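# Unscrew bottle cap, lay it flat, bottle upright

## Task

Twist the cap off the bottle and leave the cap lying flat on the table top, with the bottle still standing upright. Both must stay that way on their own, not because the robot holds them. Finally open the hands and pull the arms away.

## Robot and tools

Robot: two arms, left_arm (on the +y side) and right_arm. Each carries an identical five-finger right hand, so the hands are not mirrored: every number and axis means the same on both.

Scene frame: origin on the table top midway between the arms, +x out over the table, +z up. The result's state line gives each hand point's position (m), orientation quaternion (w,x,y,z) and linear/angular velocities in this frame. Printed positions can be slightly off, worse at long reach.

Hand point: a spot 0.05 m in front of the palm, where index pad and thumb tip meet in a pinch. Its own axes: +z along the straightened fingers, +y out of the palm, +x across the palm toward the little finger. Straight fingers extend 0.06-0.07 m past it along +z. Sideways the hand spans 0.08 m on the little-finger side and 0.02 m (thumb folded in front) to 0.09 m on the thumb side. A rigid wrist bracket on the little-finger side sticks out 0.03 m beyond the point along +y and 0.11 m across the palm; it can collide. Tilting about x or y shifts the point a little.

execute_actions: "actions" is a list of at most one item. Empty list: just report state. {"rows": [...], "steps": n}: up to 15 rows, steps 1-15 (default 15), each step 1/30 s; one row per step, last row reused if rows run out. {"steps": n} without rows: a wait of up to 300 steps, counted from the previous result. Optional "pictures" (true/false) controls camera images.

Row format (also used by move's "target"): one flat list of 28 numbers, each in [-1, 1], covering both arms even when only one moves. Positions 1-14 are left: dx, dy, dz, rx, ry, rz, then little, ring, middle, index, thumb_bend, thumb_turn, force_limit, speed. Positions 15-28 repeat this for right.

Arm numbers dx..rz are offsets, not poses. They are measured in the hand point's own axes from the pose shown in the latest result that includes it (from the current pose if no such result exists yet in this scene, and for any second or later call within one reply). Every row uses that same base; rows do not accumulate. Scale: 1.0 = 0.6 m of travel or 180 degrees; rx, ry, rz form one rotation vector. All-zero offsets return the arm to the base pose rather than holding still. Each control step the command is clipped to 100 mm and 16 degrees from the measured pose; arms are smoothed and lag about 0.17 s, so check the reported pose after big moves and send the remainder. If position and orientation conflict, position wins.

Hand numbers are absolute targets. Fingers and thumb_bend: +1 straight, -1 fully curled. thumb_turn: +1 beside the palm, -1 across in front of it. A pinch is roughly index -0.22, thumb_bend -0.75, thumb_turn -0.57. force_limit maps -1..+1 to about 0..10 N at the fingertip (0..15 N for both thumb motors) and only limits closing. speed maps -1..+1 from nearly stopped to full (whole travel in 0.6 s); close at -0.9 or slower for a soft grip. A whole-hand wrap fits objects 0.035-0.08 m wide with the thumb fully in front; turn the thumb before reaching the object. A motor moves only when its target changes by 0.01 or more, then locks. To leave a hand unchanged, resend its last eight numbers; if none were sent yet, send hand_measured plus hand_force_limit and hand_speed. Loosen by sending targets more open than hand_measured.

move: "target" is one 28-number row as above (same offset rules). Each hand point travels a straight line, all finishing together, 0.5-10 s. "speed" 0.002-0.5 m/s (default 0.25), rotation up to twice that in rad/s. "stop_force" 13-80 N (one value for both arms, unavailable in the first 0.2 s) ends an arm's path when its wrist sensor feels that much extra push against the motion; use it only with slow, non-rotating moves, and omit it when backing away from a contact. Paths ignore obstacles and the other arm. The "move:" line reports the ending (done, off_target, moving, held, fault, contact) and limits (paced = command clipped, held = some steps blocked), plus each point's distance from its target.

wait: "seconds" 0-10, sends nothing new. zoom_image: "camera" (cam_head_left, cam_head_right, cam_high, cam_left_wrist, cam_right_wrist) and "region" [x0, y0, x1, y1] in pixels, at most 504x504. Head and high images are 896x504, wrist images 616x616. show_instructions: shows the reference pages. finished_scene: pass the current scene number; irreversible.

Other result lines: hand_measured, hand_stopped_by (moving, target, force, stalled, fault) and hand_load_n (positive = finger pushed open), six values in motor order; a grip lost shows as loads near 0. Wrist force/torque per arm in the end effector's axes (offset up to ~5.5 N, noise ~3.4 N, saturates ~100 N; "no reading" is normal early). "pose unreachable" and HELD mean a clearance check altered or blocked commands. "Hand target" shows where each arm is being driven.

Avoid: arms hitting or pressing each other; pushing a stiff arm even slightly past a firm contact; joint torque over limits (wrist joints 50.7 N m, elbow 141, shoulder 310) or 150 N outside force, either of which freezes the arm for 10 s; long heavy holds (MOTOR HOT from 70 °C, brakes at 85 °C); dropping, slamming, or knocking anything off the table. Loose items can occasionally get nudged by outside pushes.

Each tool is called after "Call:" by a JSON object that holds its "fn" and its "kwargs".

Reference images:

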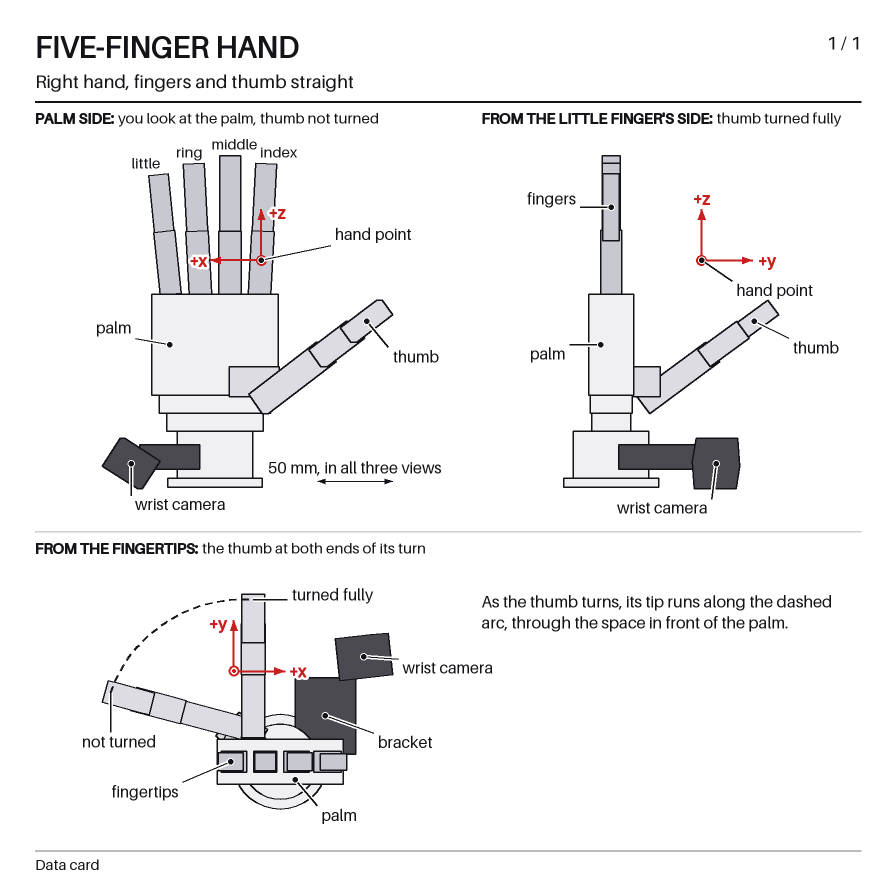

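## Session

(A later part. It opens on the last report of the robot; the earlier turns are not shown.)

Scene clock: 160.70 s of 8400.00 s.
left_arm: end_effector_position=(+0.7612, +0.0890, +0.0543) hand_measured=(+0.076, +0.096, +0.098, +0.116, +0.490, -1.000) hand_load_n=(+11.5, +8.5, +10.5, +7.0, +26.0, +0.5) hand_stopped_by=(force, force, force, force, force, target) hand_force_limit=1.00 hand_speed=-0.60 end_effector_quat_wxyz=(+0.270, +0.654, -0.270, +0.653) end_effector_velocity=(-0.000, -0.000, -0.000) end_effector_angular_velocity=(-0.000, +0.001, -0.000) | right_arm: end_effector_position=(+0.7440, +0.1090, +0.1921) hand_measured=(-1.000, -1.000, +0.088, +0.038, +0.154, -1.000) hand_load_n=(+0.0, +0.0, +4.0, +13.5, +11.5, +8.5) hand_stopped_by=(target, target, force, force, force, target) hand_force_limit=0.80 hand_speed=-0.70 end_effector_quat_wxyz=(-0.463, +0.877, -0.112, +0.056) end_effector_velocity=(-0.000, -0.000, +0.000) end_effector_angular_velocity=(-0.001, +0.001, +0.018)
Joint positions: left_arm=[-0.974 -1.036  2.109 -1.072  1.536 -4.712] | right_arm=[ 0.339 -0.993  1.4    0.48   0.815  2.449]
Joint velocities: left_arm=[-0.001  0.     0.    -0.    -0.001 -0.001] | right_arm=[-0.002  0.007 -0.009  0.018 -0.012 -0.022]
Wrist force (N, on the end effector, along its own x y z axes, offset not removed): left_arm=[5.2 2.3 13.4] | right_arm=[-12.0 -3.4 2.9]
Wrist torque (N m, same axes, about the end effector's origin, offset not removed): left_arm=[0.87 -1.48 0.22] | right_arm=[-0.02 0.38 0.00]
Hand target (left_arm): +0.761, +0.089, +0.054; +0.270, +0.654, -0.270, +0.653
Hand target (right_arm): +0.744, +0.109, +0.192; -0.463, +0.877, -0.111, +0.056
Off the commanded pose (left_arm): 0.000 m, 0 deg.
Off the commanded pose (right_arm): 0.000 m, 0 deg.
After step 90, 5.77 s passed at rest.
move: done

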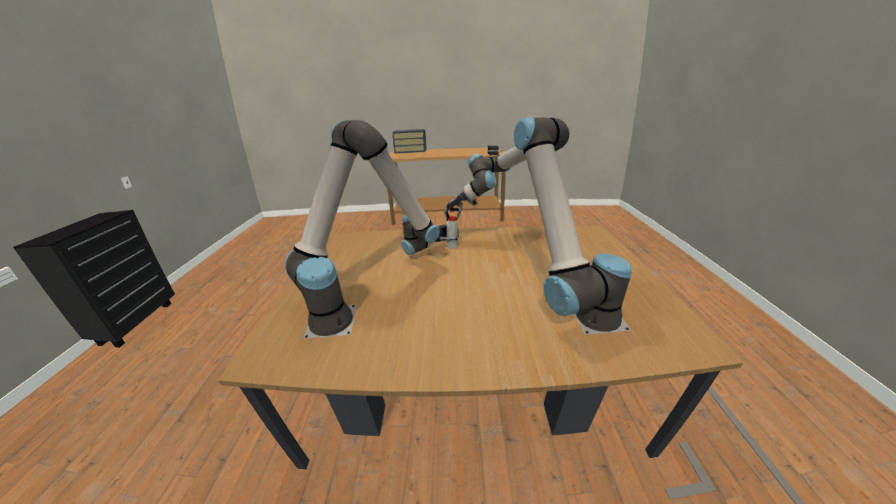

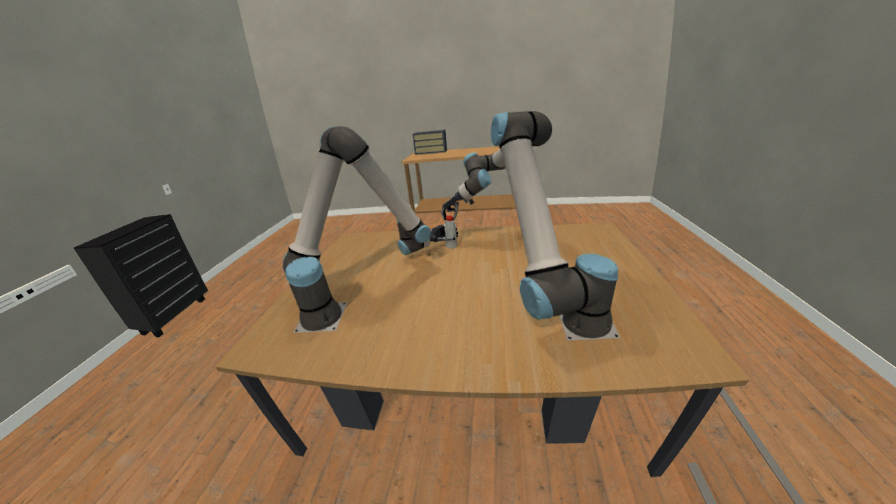

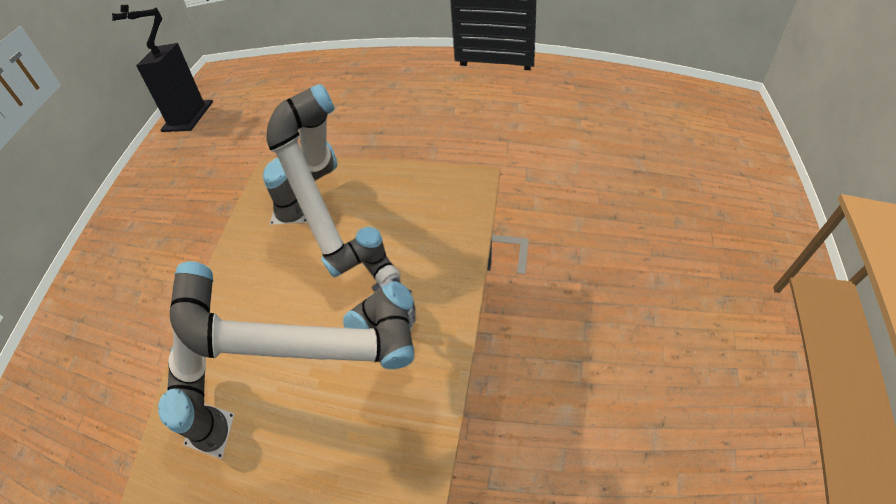

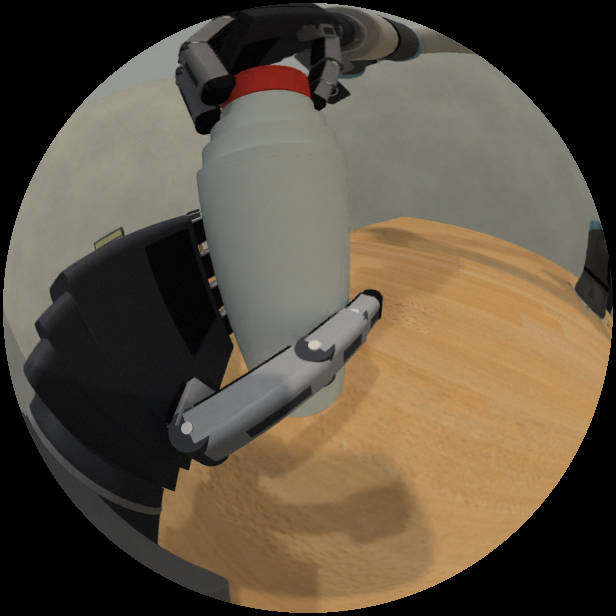

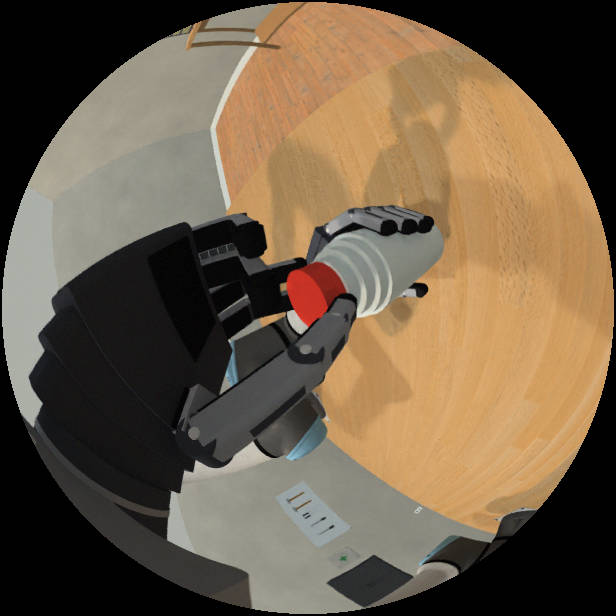

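Call:
{"fn": "zoom_image", "kwargs": {"camera": "cam_right_wrist", "region": [260, 230, 400, 350]}}

Call:
{"fn": "move", "kwargs": {"target": [0,0,0,0,0,0,-1,-1,-1,-1,-1,-1,1,-0.6,-0.002,0.002,-0.003,0,-0.06,-0.041,-1,-1,-0.5,-0.5,-0.8,-1,0.8,-0.7], "speed": 0.1}}

Call:
{"fn": "zoom_image", "kwargs": {"camera": "cam_right_wrist", "region": [260, 230, 400, 350]}}

Call:
{"fn": "zoom_image", "kwargs": {"camera": "cam_left_wrist", "region": [150, 0, 400, 200]}}

Region (260, 230, 400, 350) of cam_right_wrist's 616x616 image, scaled by 3.600, with more detail than that image has; it fills the top 432 rows of this view, and the rest is white.

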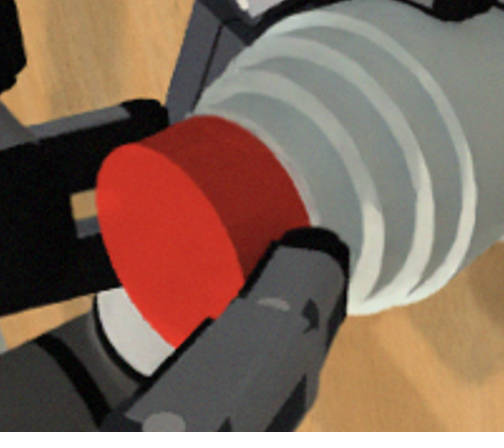

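Scene clock: 171.00 s of 8400.00 s.
left_arm: end_effector_position=(+0.7612, +0.0889, +0.0543) hand_measured=(+0.076, +0.096, +0.098, +0.116, +0.490, -1.000) hand_load_n=(+10.0, +7.5, +10.0, +7.0, +26.0, +1.0) hand_stopped_by=(force, force, force, force, force, target) hand_force_limit=1.00 hand_speed=-0.60 end_effector_quat_wxyz=(+0.270, +0.654, -0.270, +0.653) end_effector_velocity=(+0.000, +0.000, -0.000) end_effector_angular_velocity=(+0.000, +0.000, -0.000) | right_arm: end_effector_position=(+0.7424, +0.1072, +0.1922) hand_measured=(-1.000, -1.000, +0.088, +0.038, +0.154, -1.000) hand_load_n=(+0.0, +0.0, +3.5, +13.0, +11.5, +5.0) hand_stopped_by=(target, target, force, force, force, target) hand_force_limit=0.80 hand_speed=-0.70 end_effector_quat_wxyz=(-0.467, +0.884, -0.012, +0.004) end_effector_velocity=(-0.000, -0.000, -0.000) end_effector_angular_velocity=(-0.002, +0.001, +0.014)
Joint positions: left_arm=[-0.974 -1.036  2.109 -1.072  1.536 -4.712] | right_arm=[ 0.321 -0.902  1.289  0.721  0.681  2.148]
Joint velocities: left_arm=[ 0.001  0.     0.     0.     0.001 -0.   ] | right_arm=[-0.001  0.007 -0.008  0.02  -0.005 -0.022]
Wrist force (N, on the end effector, along its own x y z axes, offset not removed): left_arm=[11.1 -2.6 6.3] | right_arm=[-5.1 -4.2 -2.1]
Wrist torque (N m, same axes, about the end effector's origin, offset not removed): left_arm=[0.39 -1.28 0.20] | right_arm=[-0.14 0.32 -0.03]
Hand target (left_arm): +0.761, +0.089, +0.054; +0.270, +0.654, -0.270, +0.653
Hand target (right_arm): +0.742, +0.107, +0.192; -0.467, +0.884, -0.012, +0.003
Off the commanded pose (left_arm): 0.000 m, 0 deg.
Off the commanded pose (right_arm): 0.000 m, 0 deg.
After step 90, 5.73 s passed at rest.
move: done

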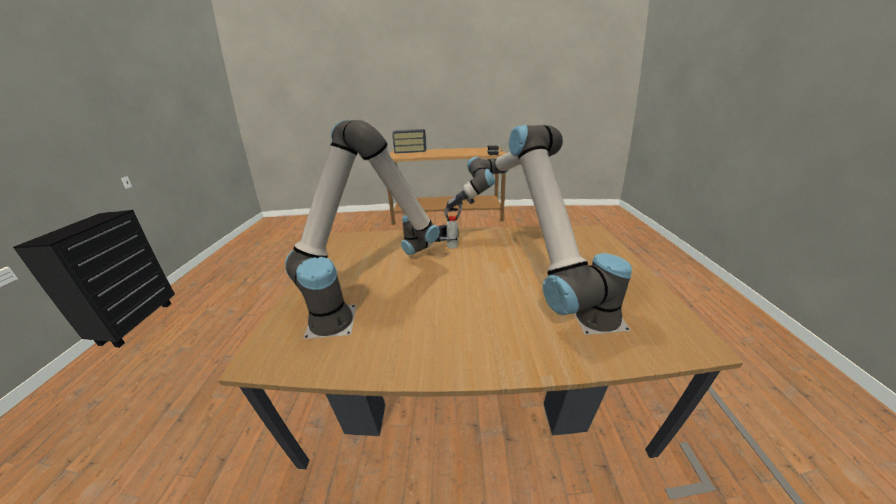

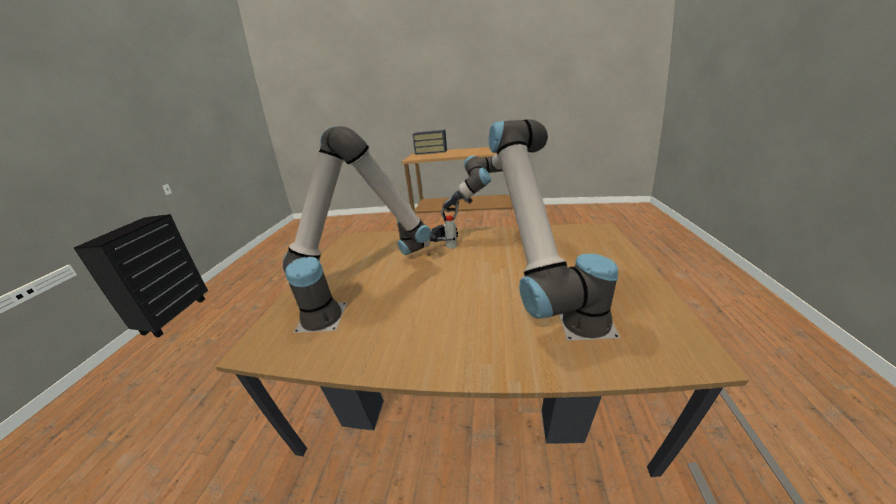

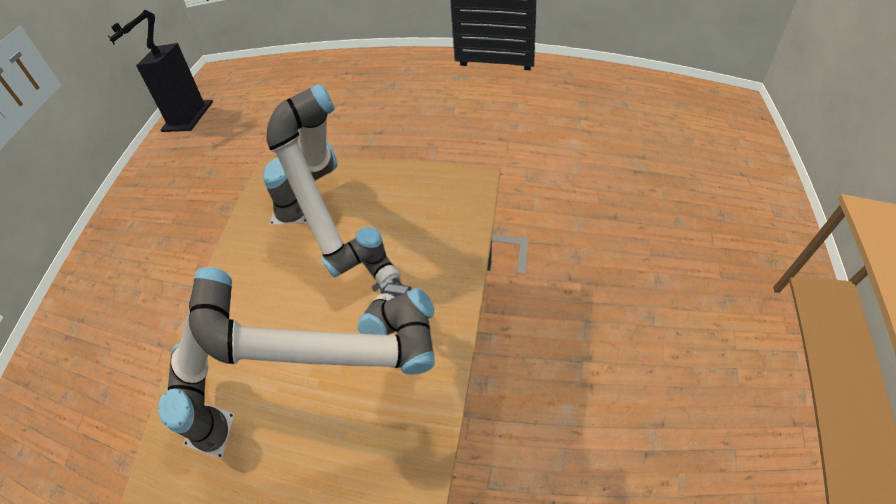

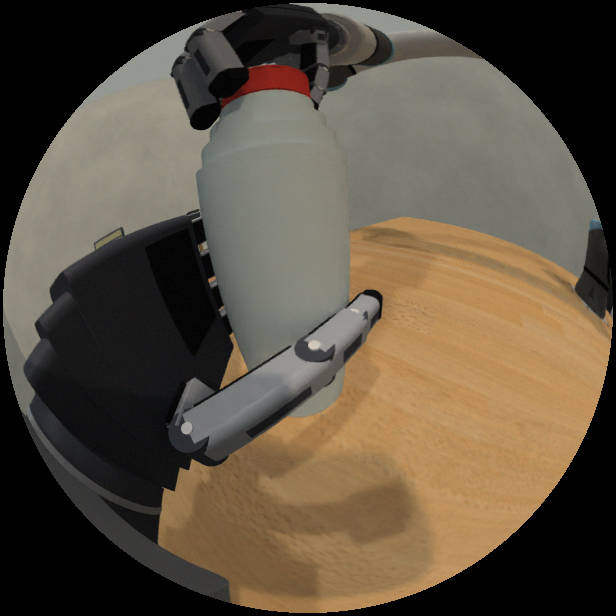

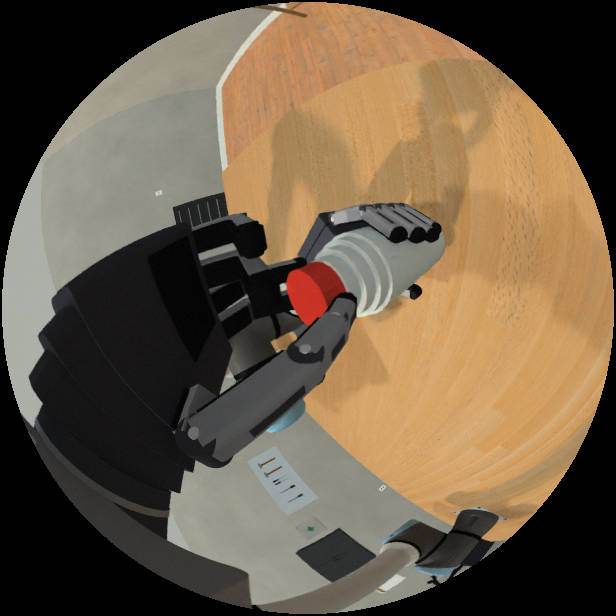

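Region (260, 230, 400, 350) of cam_right_wrist's 616x616 image, scaled by 3.600, with more detail than that image has; it fills the top 432 rows of this view, and the rest is white.

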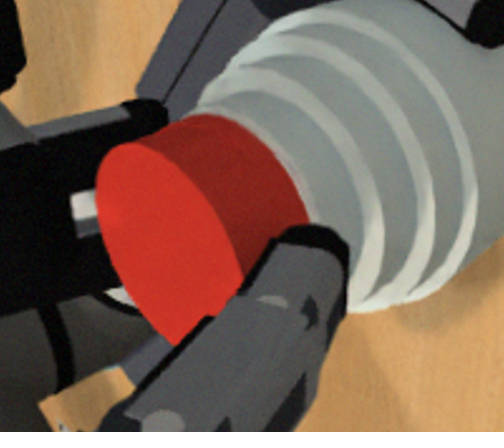

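Region (150, 0, 400, 200) of cam_left_wrist's 616x616 image, scaled by 2.016, with more detail than that image has; it fills the top 403 rows of this view, and the rest is white.

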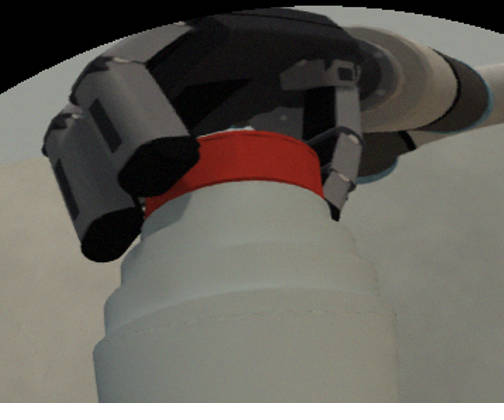

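Call:
{"fn": "move", "kwargs": {"target": [0,0,0,0,0,0,-1,-1,-1,-1,-1,-1,1,-0.6,-0.002,0.003,-0.0053,0,-0.0917,-0.0626,-1,-1,-0.5,-0.5,-0.8,-1,0.8,-0.7], "speed": 0.12}}

Scene clock: 180.17 s of 8400.00 s.
left_arm: end_effector_position=(+0.7612, +0.0890, +0.0543) hand_measured=(+0.076, +0.096, +0.098, +0.116, +0.490, -1.000) hand_load_n=(+9.0, +6.5, +9.0, +6.5, +26.0, +1.5) hand_stopped_by=(force, force, force, force, force, target) hand_force_limit=1.00 hand_speed=-0.60 end_effector_quat_wxyz=(+0.270, +0.654, -0.270, +0.653) end_effector_velocity=(-0.001, -0.001, -0.001) end_effector_angular_velocity=(+0.001, -0.000, -0.001) | right_arm: end_effector_position=(+0.7412, +0.1036, +0.1926) hand_measured=(-1.000, -1.000, +0.088, +0.038, +0.154, -1.000) hand_load_n=(+0.0, +0.0, +3.5, +12.0, +11.0, +2.5) hand_stopped_by=(target, target, force, force, force, target) hand_force_limit=0.80 hand_speed=-0.70 end_effector_quat_wxyz=(-0.462, +0.872, +0.140, -0.077) end_effector_velocity=(-0.000, -0.000, -0.001) end_effector_angular_velocity=(-0.002, +0.002, +0.015)
Joint positions: left_arm=[-0.974 -1.036  2.109 -1.072  1.536 -4.712] | right_arm=[ 0.316 -0.745  1.111  1.21   0.596  1.57 ]
Joint velocities: left_arm=[-0.001  0.     0.    -0.    -0.     0.001] | right_arm=[ 0.001  0.008 -0.008  0.025  0.001 -0.026]
Wrist force (N, on the end effector, along its own x y z axes, offset not removed): left_arm=[12.2 -1.2 -2.3] | right_arm=[-0.3 -1.9 -6.1]
Wrist torque (N m, same axes, about the end effector's origin, offset not removed): left_arm=[0.69 -0.57 0.14] | right_arm=[0.27 0.22 0.00]
Hand target (left_arm): +0.761, +0.089, +0.054; +0.270, +0.654, -0.270, +0.653
Hand target (right_arm): +0.741, +0.104, +0.193; -0.462, +0.872, +0.141, -0.077
Off the commanded pose (left_arm): 0.000 m, 0 deg.
Off the commanded pose (right_arm): 0.000 m, 0 deg.
After step 90, 4.27 s passed at rest.
move: done

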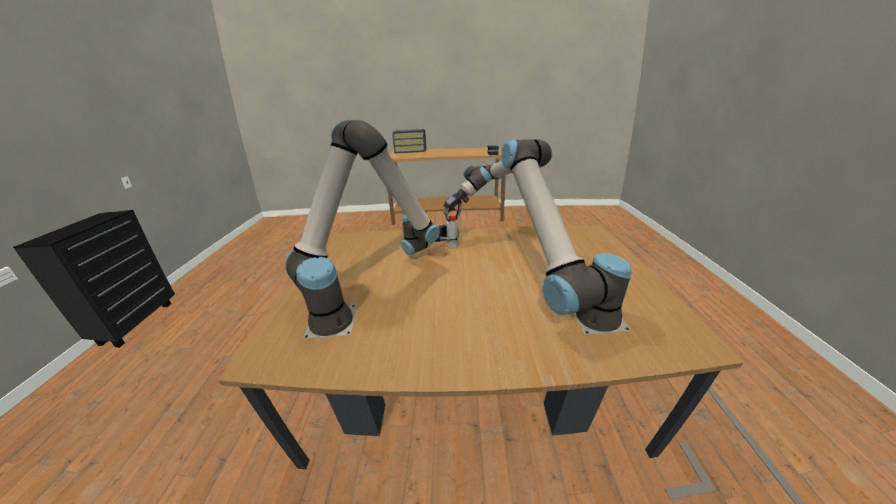

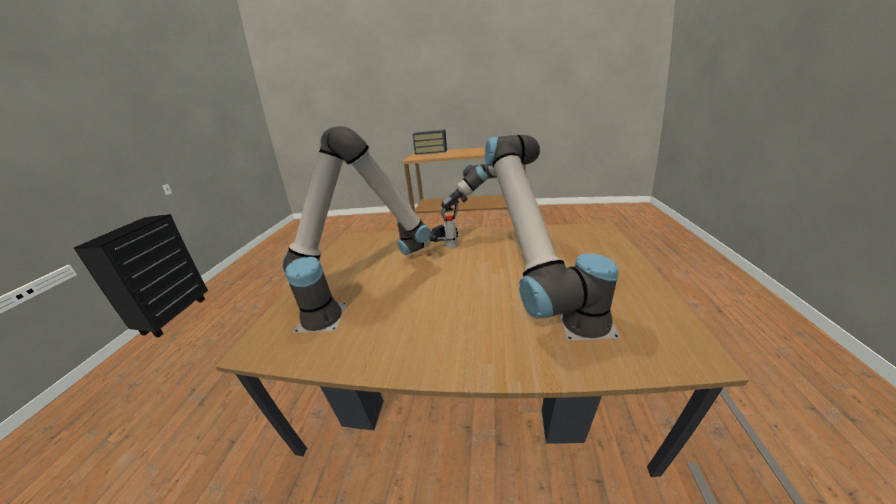

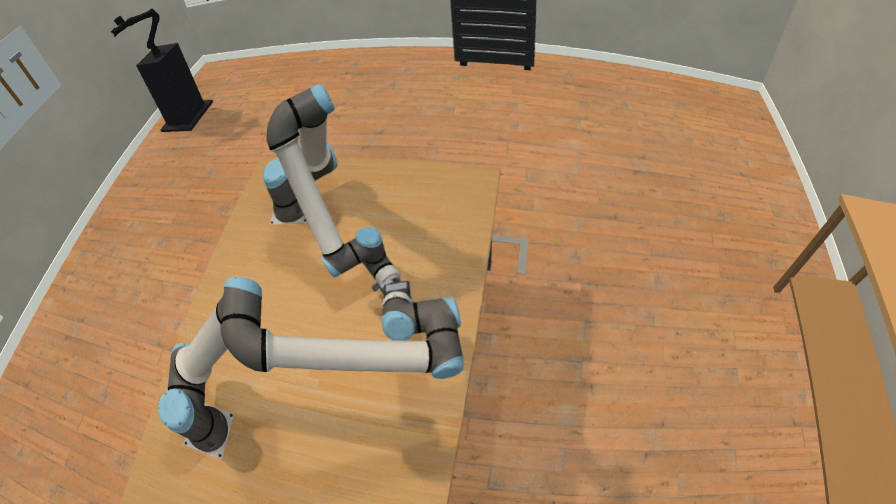

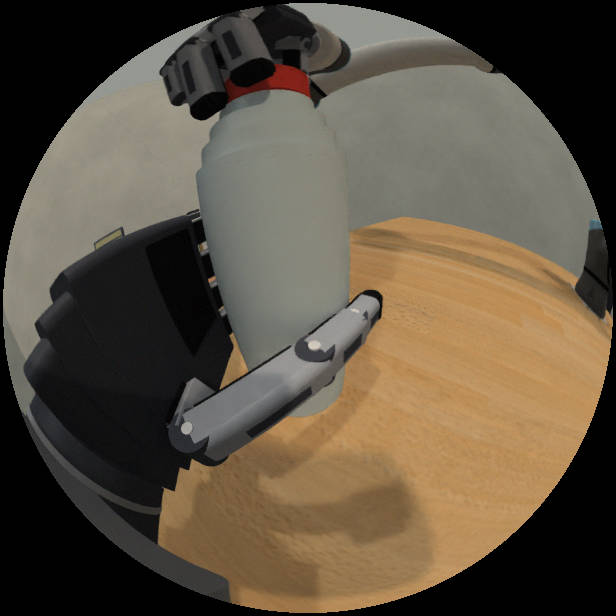

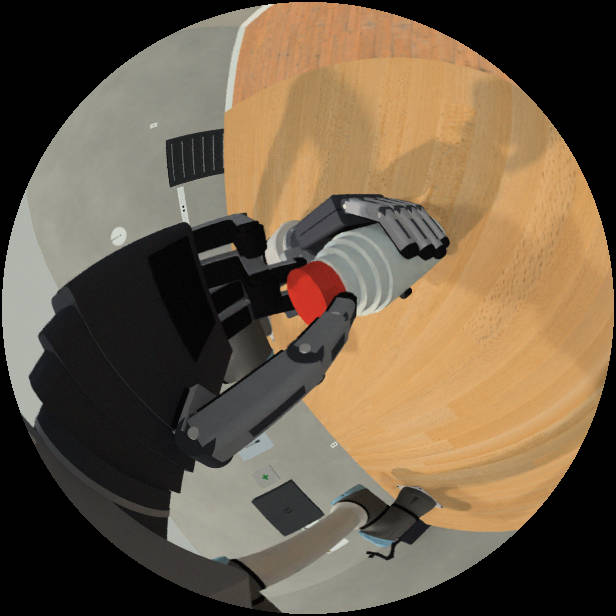

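Call:
{"fn": "move", "kwargs": {"target": [0,0,0,0,0,0,-1,-1,-1,-1,-1,-1,1,-0.6,0,0.0046,-0.0078,-0.001,-0.1378,-0.0935,-1,-1,-0.5,-0.5,-0.8,-1,0.8,-0.7], "speed": 0.15}}

Scene clock: 188.80 s of 8400.00 s.
left_arm: end_effector_position=(+0.7612, +0.0889, +0.0543) hand_measured=(+0.076, +0.096, +0.098, +0.116, +0.490, -1.000) hand_load_n=(+9.0, +6.5, +9.0, +7.0, +26.0, +1.5) hand_stopped_by=(force, force, force, force, force, target) hand_force_limit=1.00 hand_speed=-0.60 end_effector_quat_wxyz=(+0.270, +0.654, -0.270, +0.653) end_effector_velocity=(-0.000, -0.001, +0.001) end_effector_angular_velocity=(-0.001, -0.001, -0.000) | right_arm: end_effector_position=(+0.7430, +0.0985, +0.1929) hand_measured=(-1.000, -1.000, +0.088, +0.038, +0.154, -1.000) hand_load_n=(+0.0, +0.0, +3.0, +11.5, +10.0, +4.5) hand_stopped_by=(target, target, force, force, force, target) hand_force_limit=0.80 hand_speed=-0.70 end_effector_quat_wxyz=(-0.426, +0.807, +0.360, -0.193) end_effector_velocity=(+0.000, +0.000, -0.000) end_effector_angular_velocity=(+0.001, +0.001, +0.015)
Joint positions: left_arm=[-0.974 -1.036  2.109 -1.072  1.536 -4.712] | right_arm=[ 0.353 -0.564  0.891  1.846  0.752  0.822]
Joint velocities: left_arm=[-0.001 -0.001 -0.    -0.    -0.     0.   ] | right_arm=[ 0.002  0.005 -0.007  0.015  0.006 -0.018]
Wrist force (N, on the end effector, along its own x y z axes, offset not removed): left_arm=[9.8 -7.2 -4.5] | right_arm=[-1.0 -5.0 -6.6]
Wrist torque (N m, same axes, about the end effector's origin, offset not removed): left_arm=[0.32 -0.27 -0.28] | right_arm=[-0.33 -0.05 0.09]
Hand target (left_arm): +0.761, +0.089, +0.054; +0.270, +0.654, -0.270, +0.653
Hand target (right_arm): +0.743, +0.099, +0.193; -0.426, +0.807, +0.361, -0.193
Off the commanded pose (left_arm): 0.000 m, 0 deg.
Off the commanded pose (right_arm): 0.000 m, 0 deg.
After step 90, 3.43 s passed at rest.
move: done

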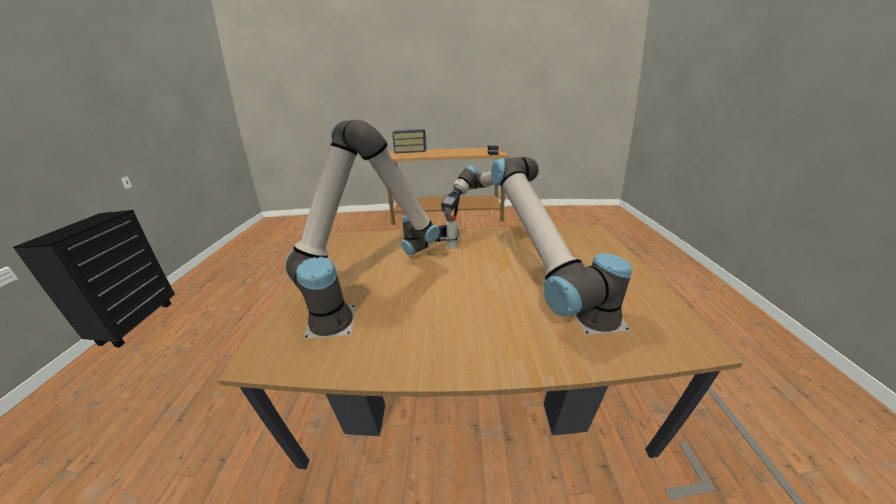

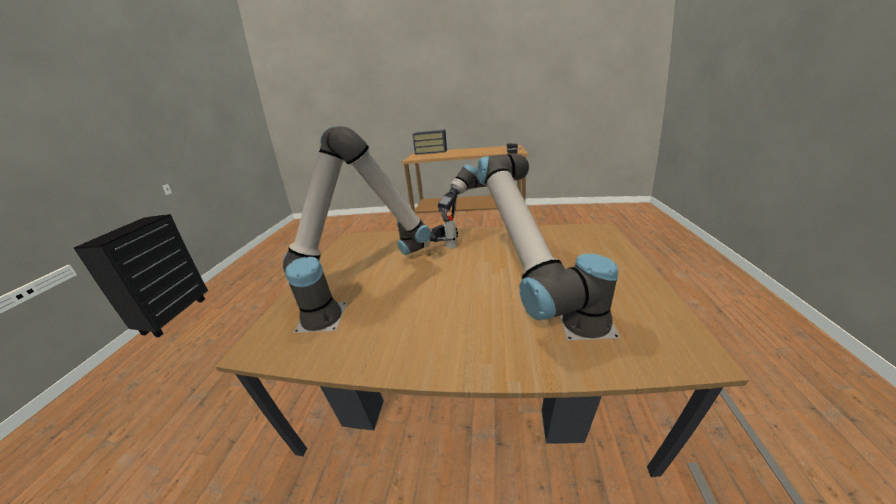

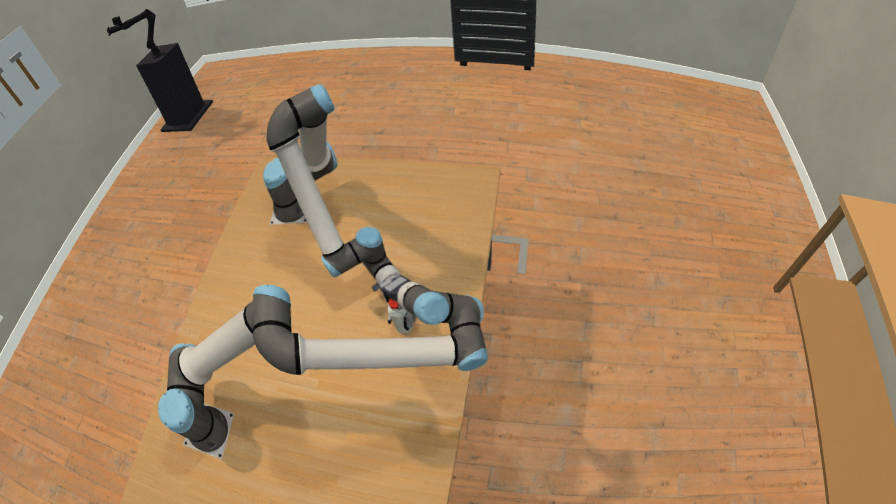

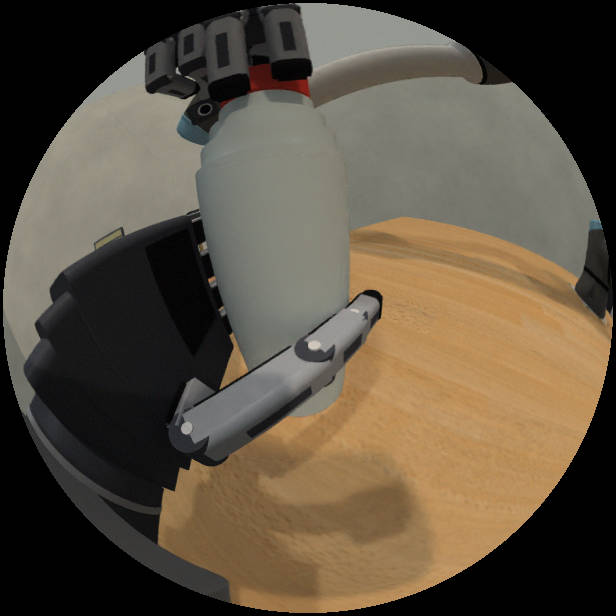

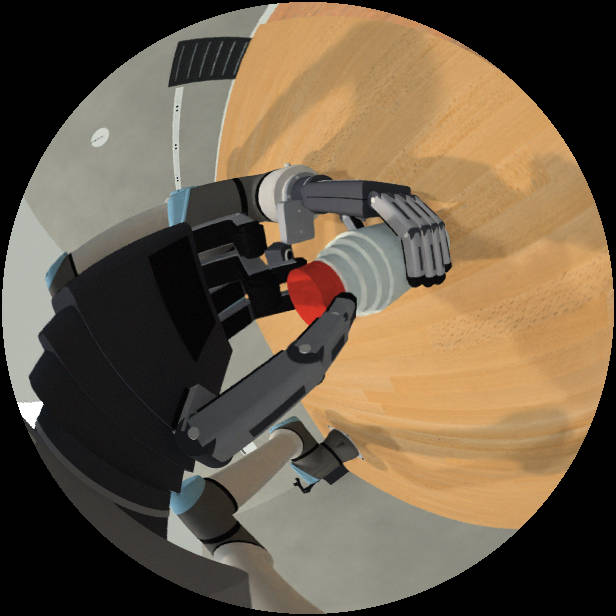

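Call:
{"fn": "execute_actions", "kwargs": {"actions": [{"rows":[[0,0,0,0,0,0,-1,-1,-1,-1,-1,-1,1,-0.6,0,0,0,0,0,0,-1,-1,0.3,0.3,0.5,-1,0.8,0]],"steps":8}], "pictures": false}}

Call:
{"fn": "move", "kwargs": {"target": [0,0,0,0,0,0,-1,-1,-1,-1,-1,-1,1,-0.6,0.029,-0.0047,0.0053,0.003,0.5513,0.374,-1,-1,0.3,0.3,0.5,-1,0.8,0], "speed": 0.25}}

Call:
{"fn": "zoom_image", "kwargs": {"camera": "cam_left_wrist", "region": [150, 0, 400, 200]}}

Scene clock: 199.60 s of 8400.00 s.
left_arm: end_effector_position=(+0.7612, +0.0890, +0.0543) hand_measured=(+0.076, +0.096, +0.098, +0.118, +0.490, -1.000) hand_load_n=(+7.0, +5.5, +9.0, +7.5, +25.5, +2.5) hand_stopped_by=(force, force, force, force, force, target) hand_force_limit=1.00 hand_speed=-0.60 end_effector_quat_wxyz=(+0.270, +0.654, -0.270, +0.653) end_effector_velocity=(-0.001, -0.001, +0.002) end_effector_angular_velocity=(-0.002, -0.002, -0.001) | right_arm: end_effector_position=(+0.7430, +0.0987, +0.1927) hand_measured=(-1.000, -1.000, +0.300, +0.296, +0.320, -1.000) hand_load_n=(+0.0, +0.0, +0.0, +0.0, +0.0, +0.0) hand_stopped_by=(target, target, moving, moving, moving, target) hand_force_limit=0.80 hand_speed=0.00 end_effector_quat_wxyz=(-0.426, +0.807, +0.360, -0.193) end_effector_velocity=(-0.001, +0.000, -0.000) end_effector_angular_velocity=(-0.000, +0.001, -0.004)
Joint positions: left_arm=[-0.974 -1.036  2.109 -1.072  1.536 -4.712] | right_arm=[ 0.354 -0.564  0.891  1.846  0.752  0.821]
Joint velocities: left_arm=[-0.001 -0.002  0.    -0.    -0.     0.   ] | right_arm=[-0.    -0.001  0.003 -0.003 -0.002  0.004]
Wrist force (N, on the end effector, along its own x y z axes, offset not removed): left_arm=[9.8 1.7 -2.8] | right_arm=[2.0 0.4 -0.6]
Wrist torque (N m, same axes, about the end effector's origin, offset not removed): left_arm=[0.56 -0.21 0.20] | right_arm=[-0.23 -0.25 -0.03]
Hand target (left_arm): +0.761, +0.089, +0.054; +0.270, +0.654, -0.270, +0.653
Hand target (right_arm): +0.743, +0.099, +0.193; -0.426, +0.807, +0.360, -0.193
Off the commanded pose (left_arm): 0.000 m, 0 deg.
Off the commanded pose (right_arm): 0.000 m, 0 deg.
Steps of this call (steps 1 to 90: nothing new was sent; then 7.53 s passed at rest; steps 91 to 98: all 8 steps of this action). Readings (end_effector_position | what the end effector reports):
91: left_arm (+0.7612, +0.0890, +0.0543) | right_arm (+0.7430, +0.0985, +0.1929) | left_arm hand_measured=(+0.076, +0.096, +0.098, +0.116, +0.490, -1.000) hand_load_n=(+9.0, +6.5, +9.0, +7.0, +26.0, +1.5) hand_stopped_by=(force, force, force, force, force, target) hand_force_limit=1.00 hand_speed=-0.60 | right_arm hand_measured=(-1.000, -1.000, +0.088, +0.038, +0.154, -1.000) hand_load_n=(+0.0, +0.0, +3.0, +11.5, +10.0, +4.5) hand_stopped_by=(target, target, moving, moving, moving, target) hand_force_limit=0.80 hand_speed=0.00
92: left_arm (+0.7612, +0.0890, +0.0543) | right_arm (+0.7430, +0.0985, +0.1929) | left_arm hand_measured=(+0.076, +0.096, +0.098, +0.116, +0.490, -1.000) hand_load_n=(+9.0, +6.5, +9.0, +7.0, +26.0, +1.5) hand_stopped_by=(force, force, force, force, force, target) hand_force_limit=1.00 hand_speed=-0.60 | right_arm hand_measured=(-1.000, -1.000, +0.088, +0.038, +0.154, -1.000) hand_load_n=(+0.0, +0.0, +3.0, +11.5, +10.0, +4.5) hand_stopped_by=(target, target, moving, moving, moving, target) hand_force_limit=0.80 hand_speed=0.00
94: left_arm (+0.7612, +0.0890, +0.0543) | right_arm (+0.7431, +0.0986, +0.1928) | left_arm hand_measured=(+0.076, +0.096, +0.098, +0.116, +0.490, -1.000) hand_load_n=(+7.0, +5.5, +8.5, +7.0, +25.5, +2.0) hand_stopped_by=(force, force, force, force, force, target) hand_force_limit=1.00 hand_speed=-0.60 | right_arm hand_measured=(-1.000, -1.000, +0.138, +0.088, +0.180, -1.000) hand_load_n=(+0.0, +0.0, +0.0, +0.0, +1.5, +0.5) hand_stopped_by=(target, target, moving, moving, moving, target) hand_force_limit=0.80 hand_speed=0.00
98: the state above

Scene clock: 204.70 s of 8400.00 s.
left_arm: end_effector_position=(+0.7612, +0.0890, +0.0543) hand_measured=(+0.076, +0.096, +0.098, +0.118, +0.490, -1.000) hand_load_n=(+7.0, +5.5, +9.0, +7.5, +25.5, +2.5) hand_stopped_by=(force, force, force, force, force, target) hand_force_limit=1.00 hand_speed=-0.60 end_effector_quat_wxyz=(+0.270, +0.654, -0.270, +0.653) end_effector_velocity=(+0.000, +0.000, -0.002) end_effector_angular_velocity=(+0.001, +0.002, +0.001) | right_arm: end_effector_position=(+0.7513, +0.1144, +0.1932) hand_measured=(-1.000, -1.000, +0.300, +0.300, +0.500, -1.000) hand_load_n=(+0.0, +0.0, +0.0, +0.0, +0.0, +0.0) hand_stopped_by=(target, target, target, target, target, target) hand_force_limit=0.80 hand_speed=0.00 end_effector_quat_wxyz=(-0.382, +0.716, -0.517, +0.273) end_effector_velocity=(+0.000, +0.000, -0.000) end_effector_angular_velocity=(-0.000, +0.001, -0.018)
Joint positions: left_arm=[-0.974 -1.036  2.109 -1.072  1.536 -4.712] | right_arm=[ 0.551 -1.118  1.553  0.172  1.76   3.276]
Joint velocities: left_arm=[ 0.     0.002 -0.    -0.    -0.001 -0.001] | right_arm=[ 0.005  0.003 -0.005  0.005  0.019  0.014]
Wrist force (N, on the end effector, along its own x y z axes, offset not removed): left_arm=[9.7 2.1 -3.8] | right_arm=[-0.1 1.2 -3.3]
Wrist torque (N m, same axes, about the end effector's origin, offset not removed): left_arm=[0.69 -0.29 0.23] | right_arm=[0.19 0.15 -0.09]
Hand target (left_arm): +0.761, +0.089, +0.054; +0.270, +0.654, -0.270, +0.653
Hand target (right_arm): +0.751, +0.114, +0.193; -0.381, +0.716, -0.517, +0.273
Off the commanded pose (left_arm): 0.000 m, 0 deg.
Off the commanded pose (right_arm): 0.000 m, 0 deg.
move: done

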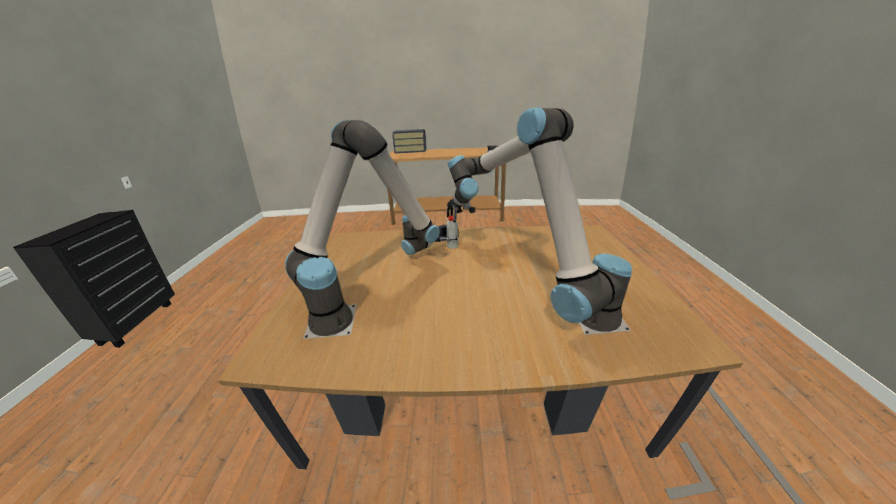

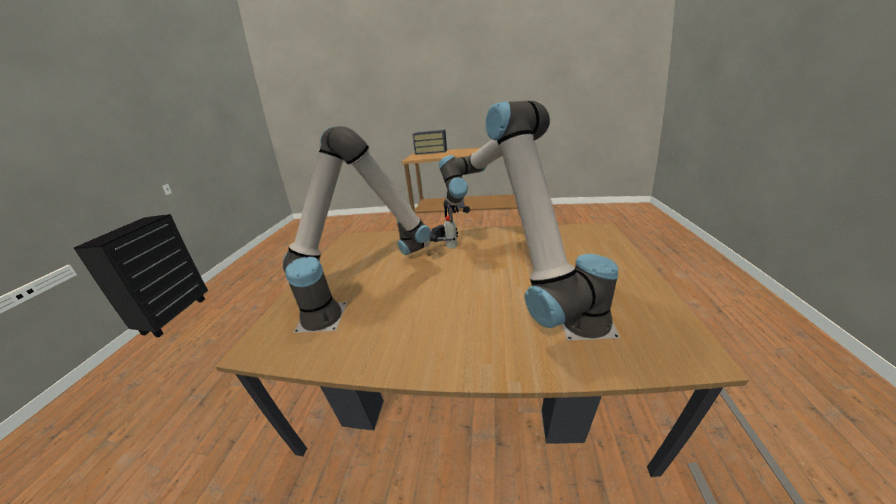

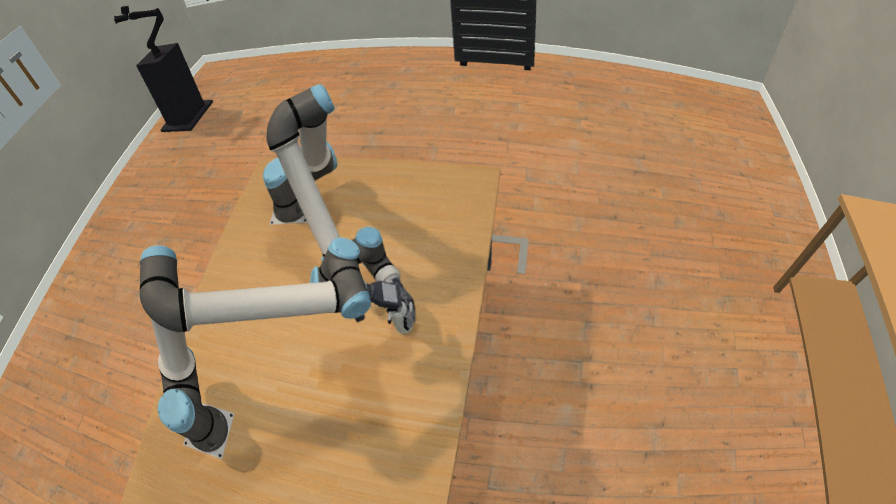

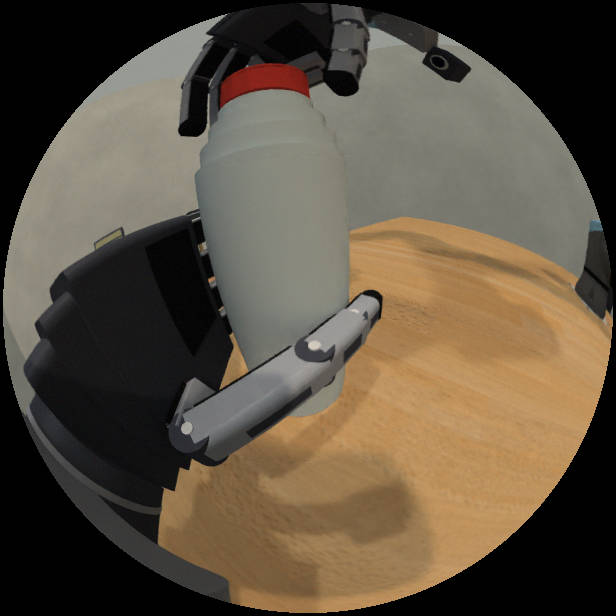

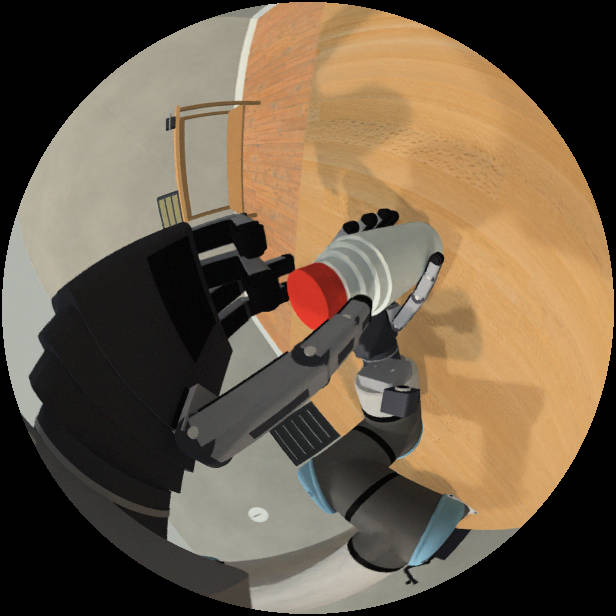

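Region (150, 0, 400, 200) of cam_left_wrist's 616x616 image, scaled by 2.016, with more detail than that image has; it fills the top 403 rows of this view, and the rest is white.

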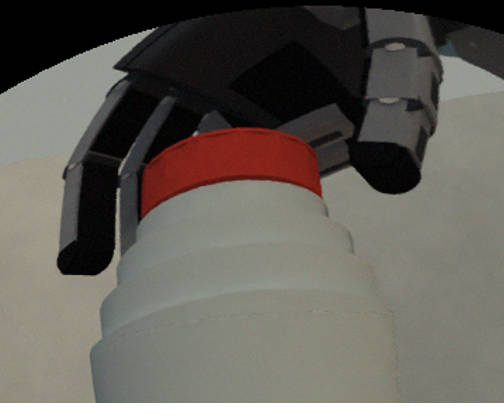

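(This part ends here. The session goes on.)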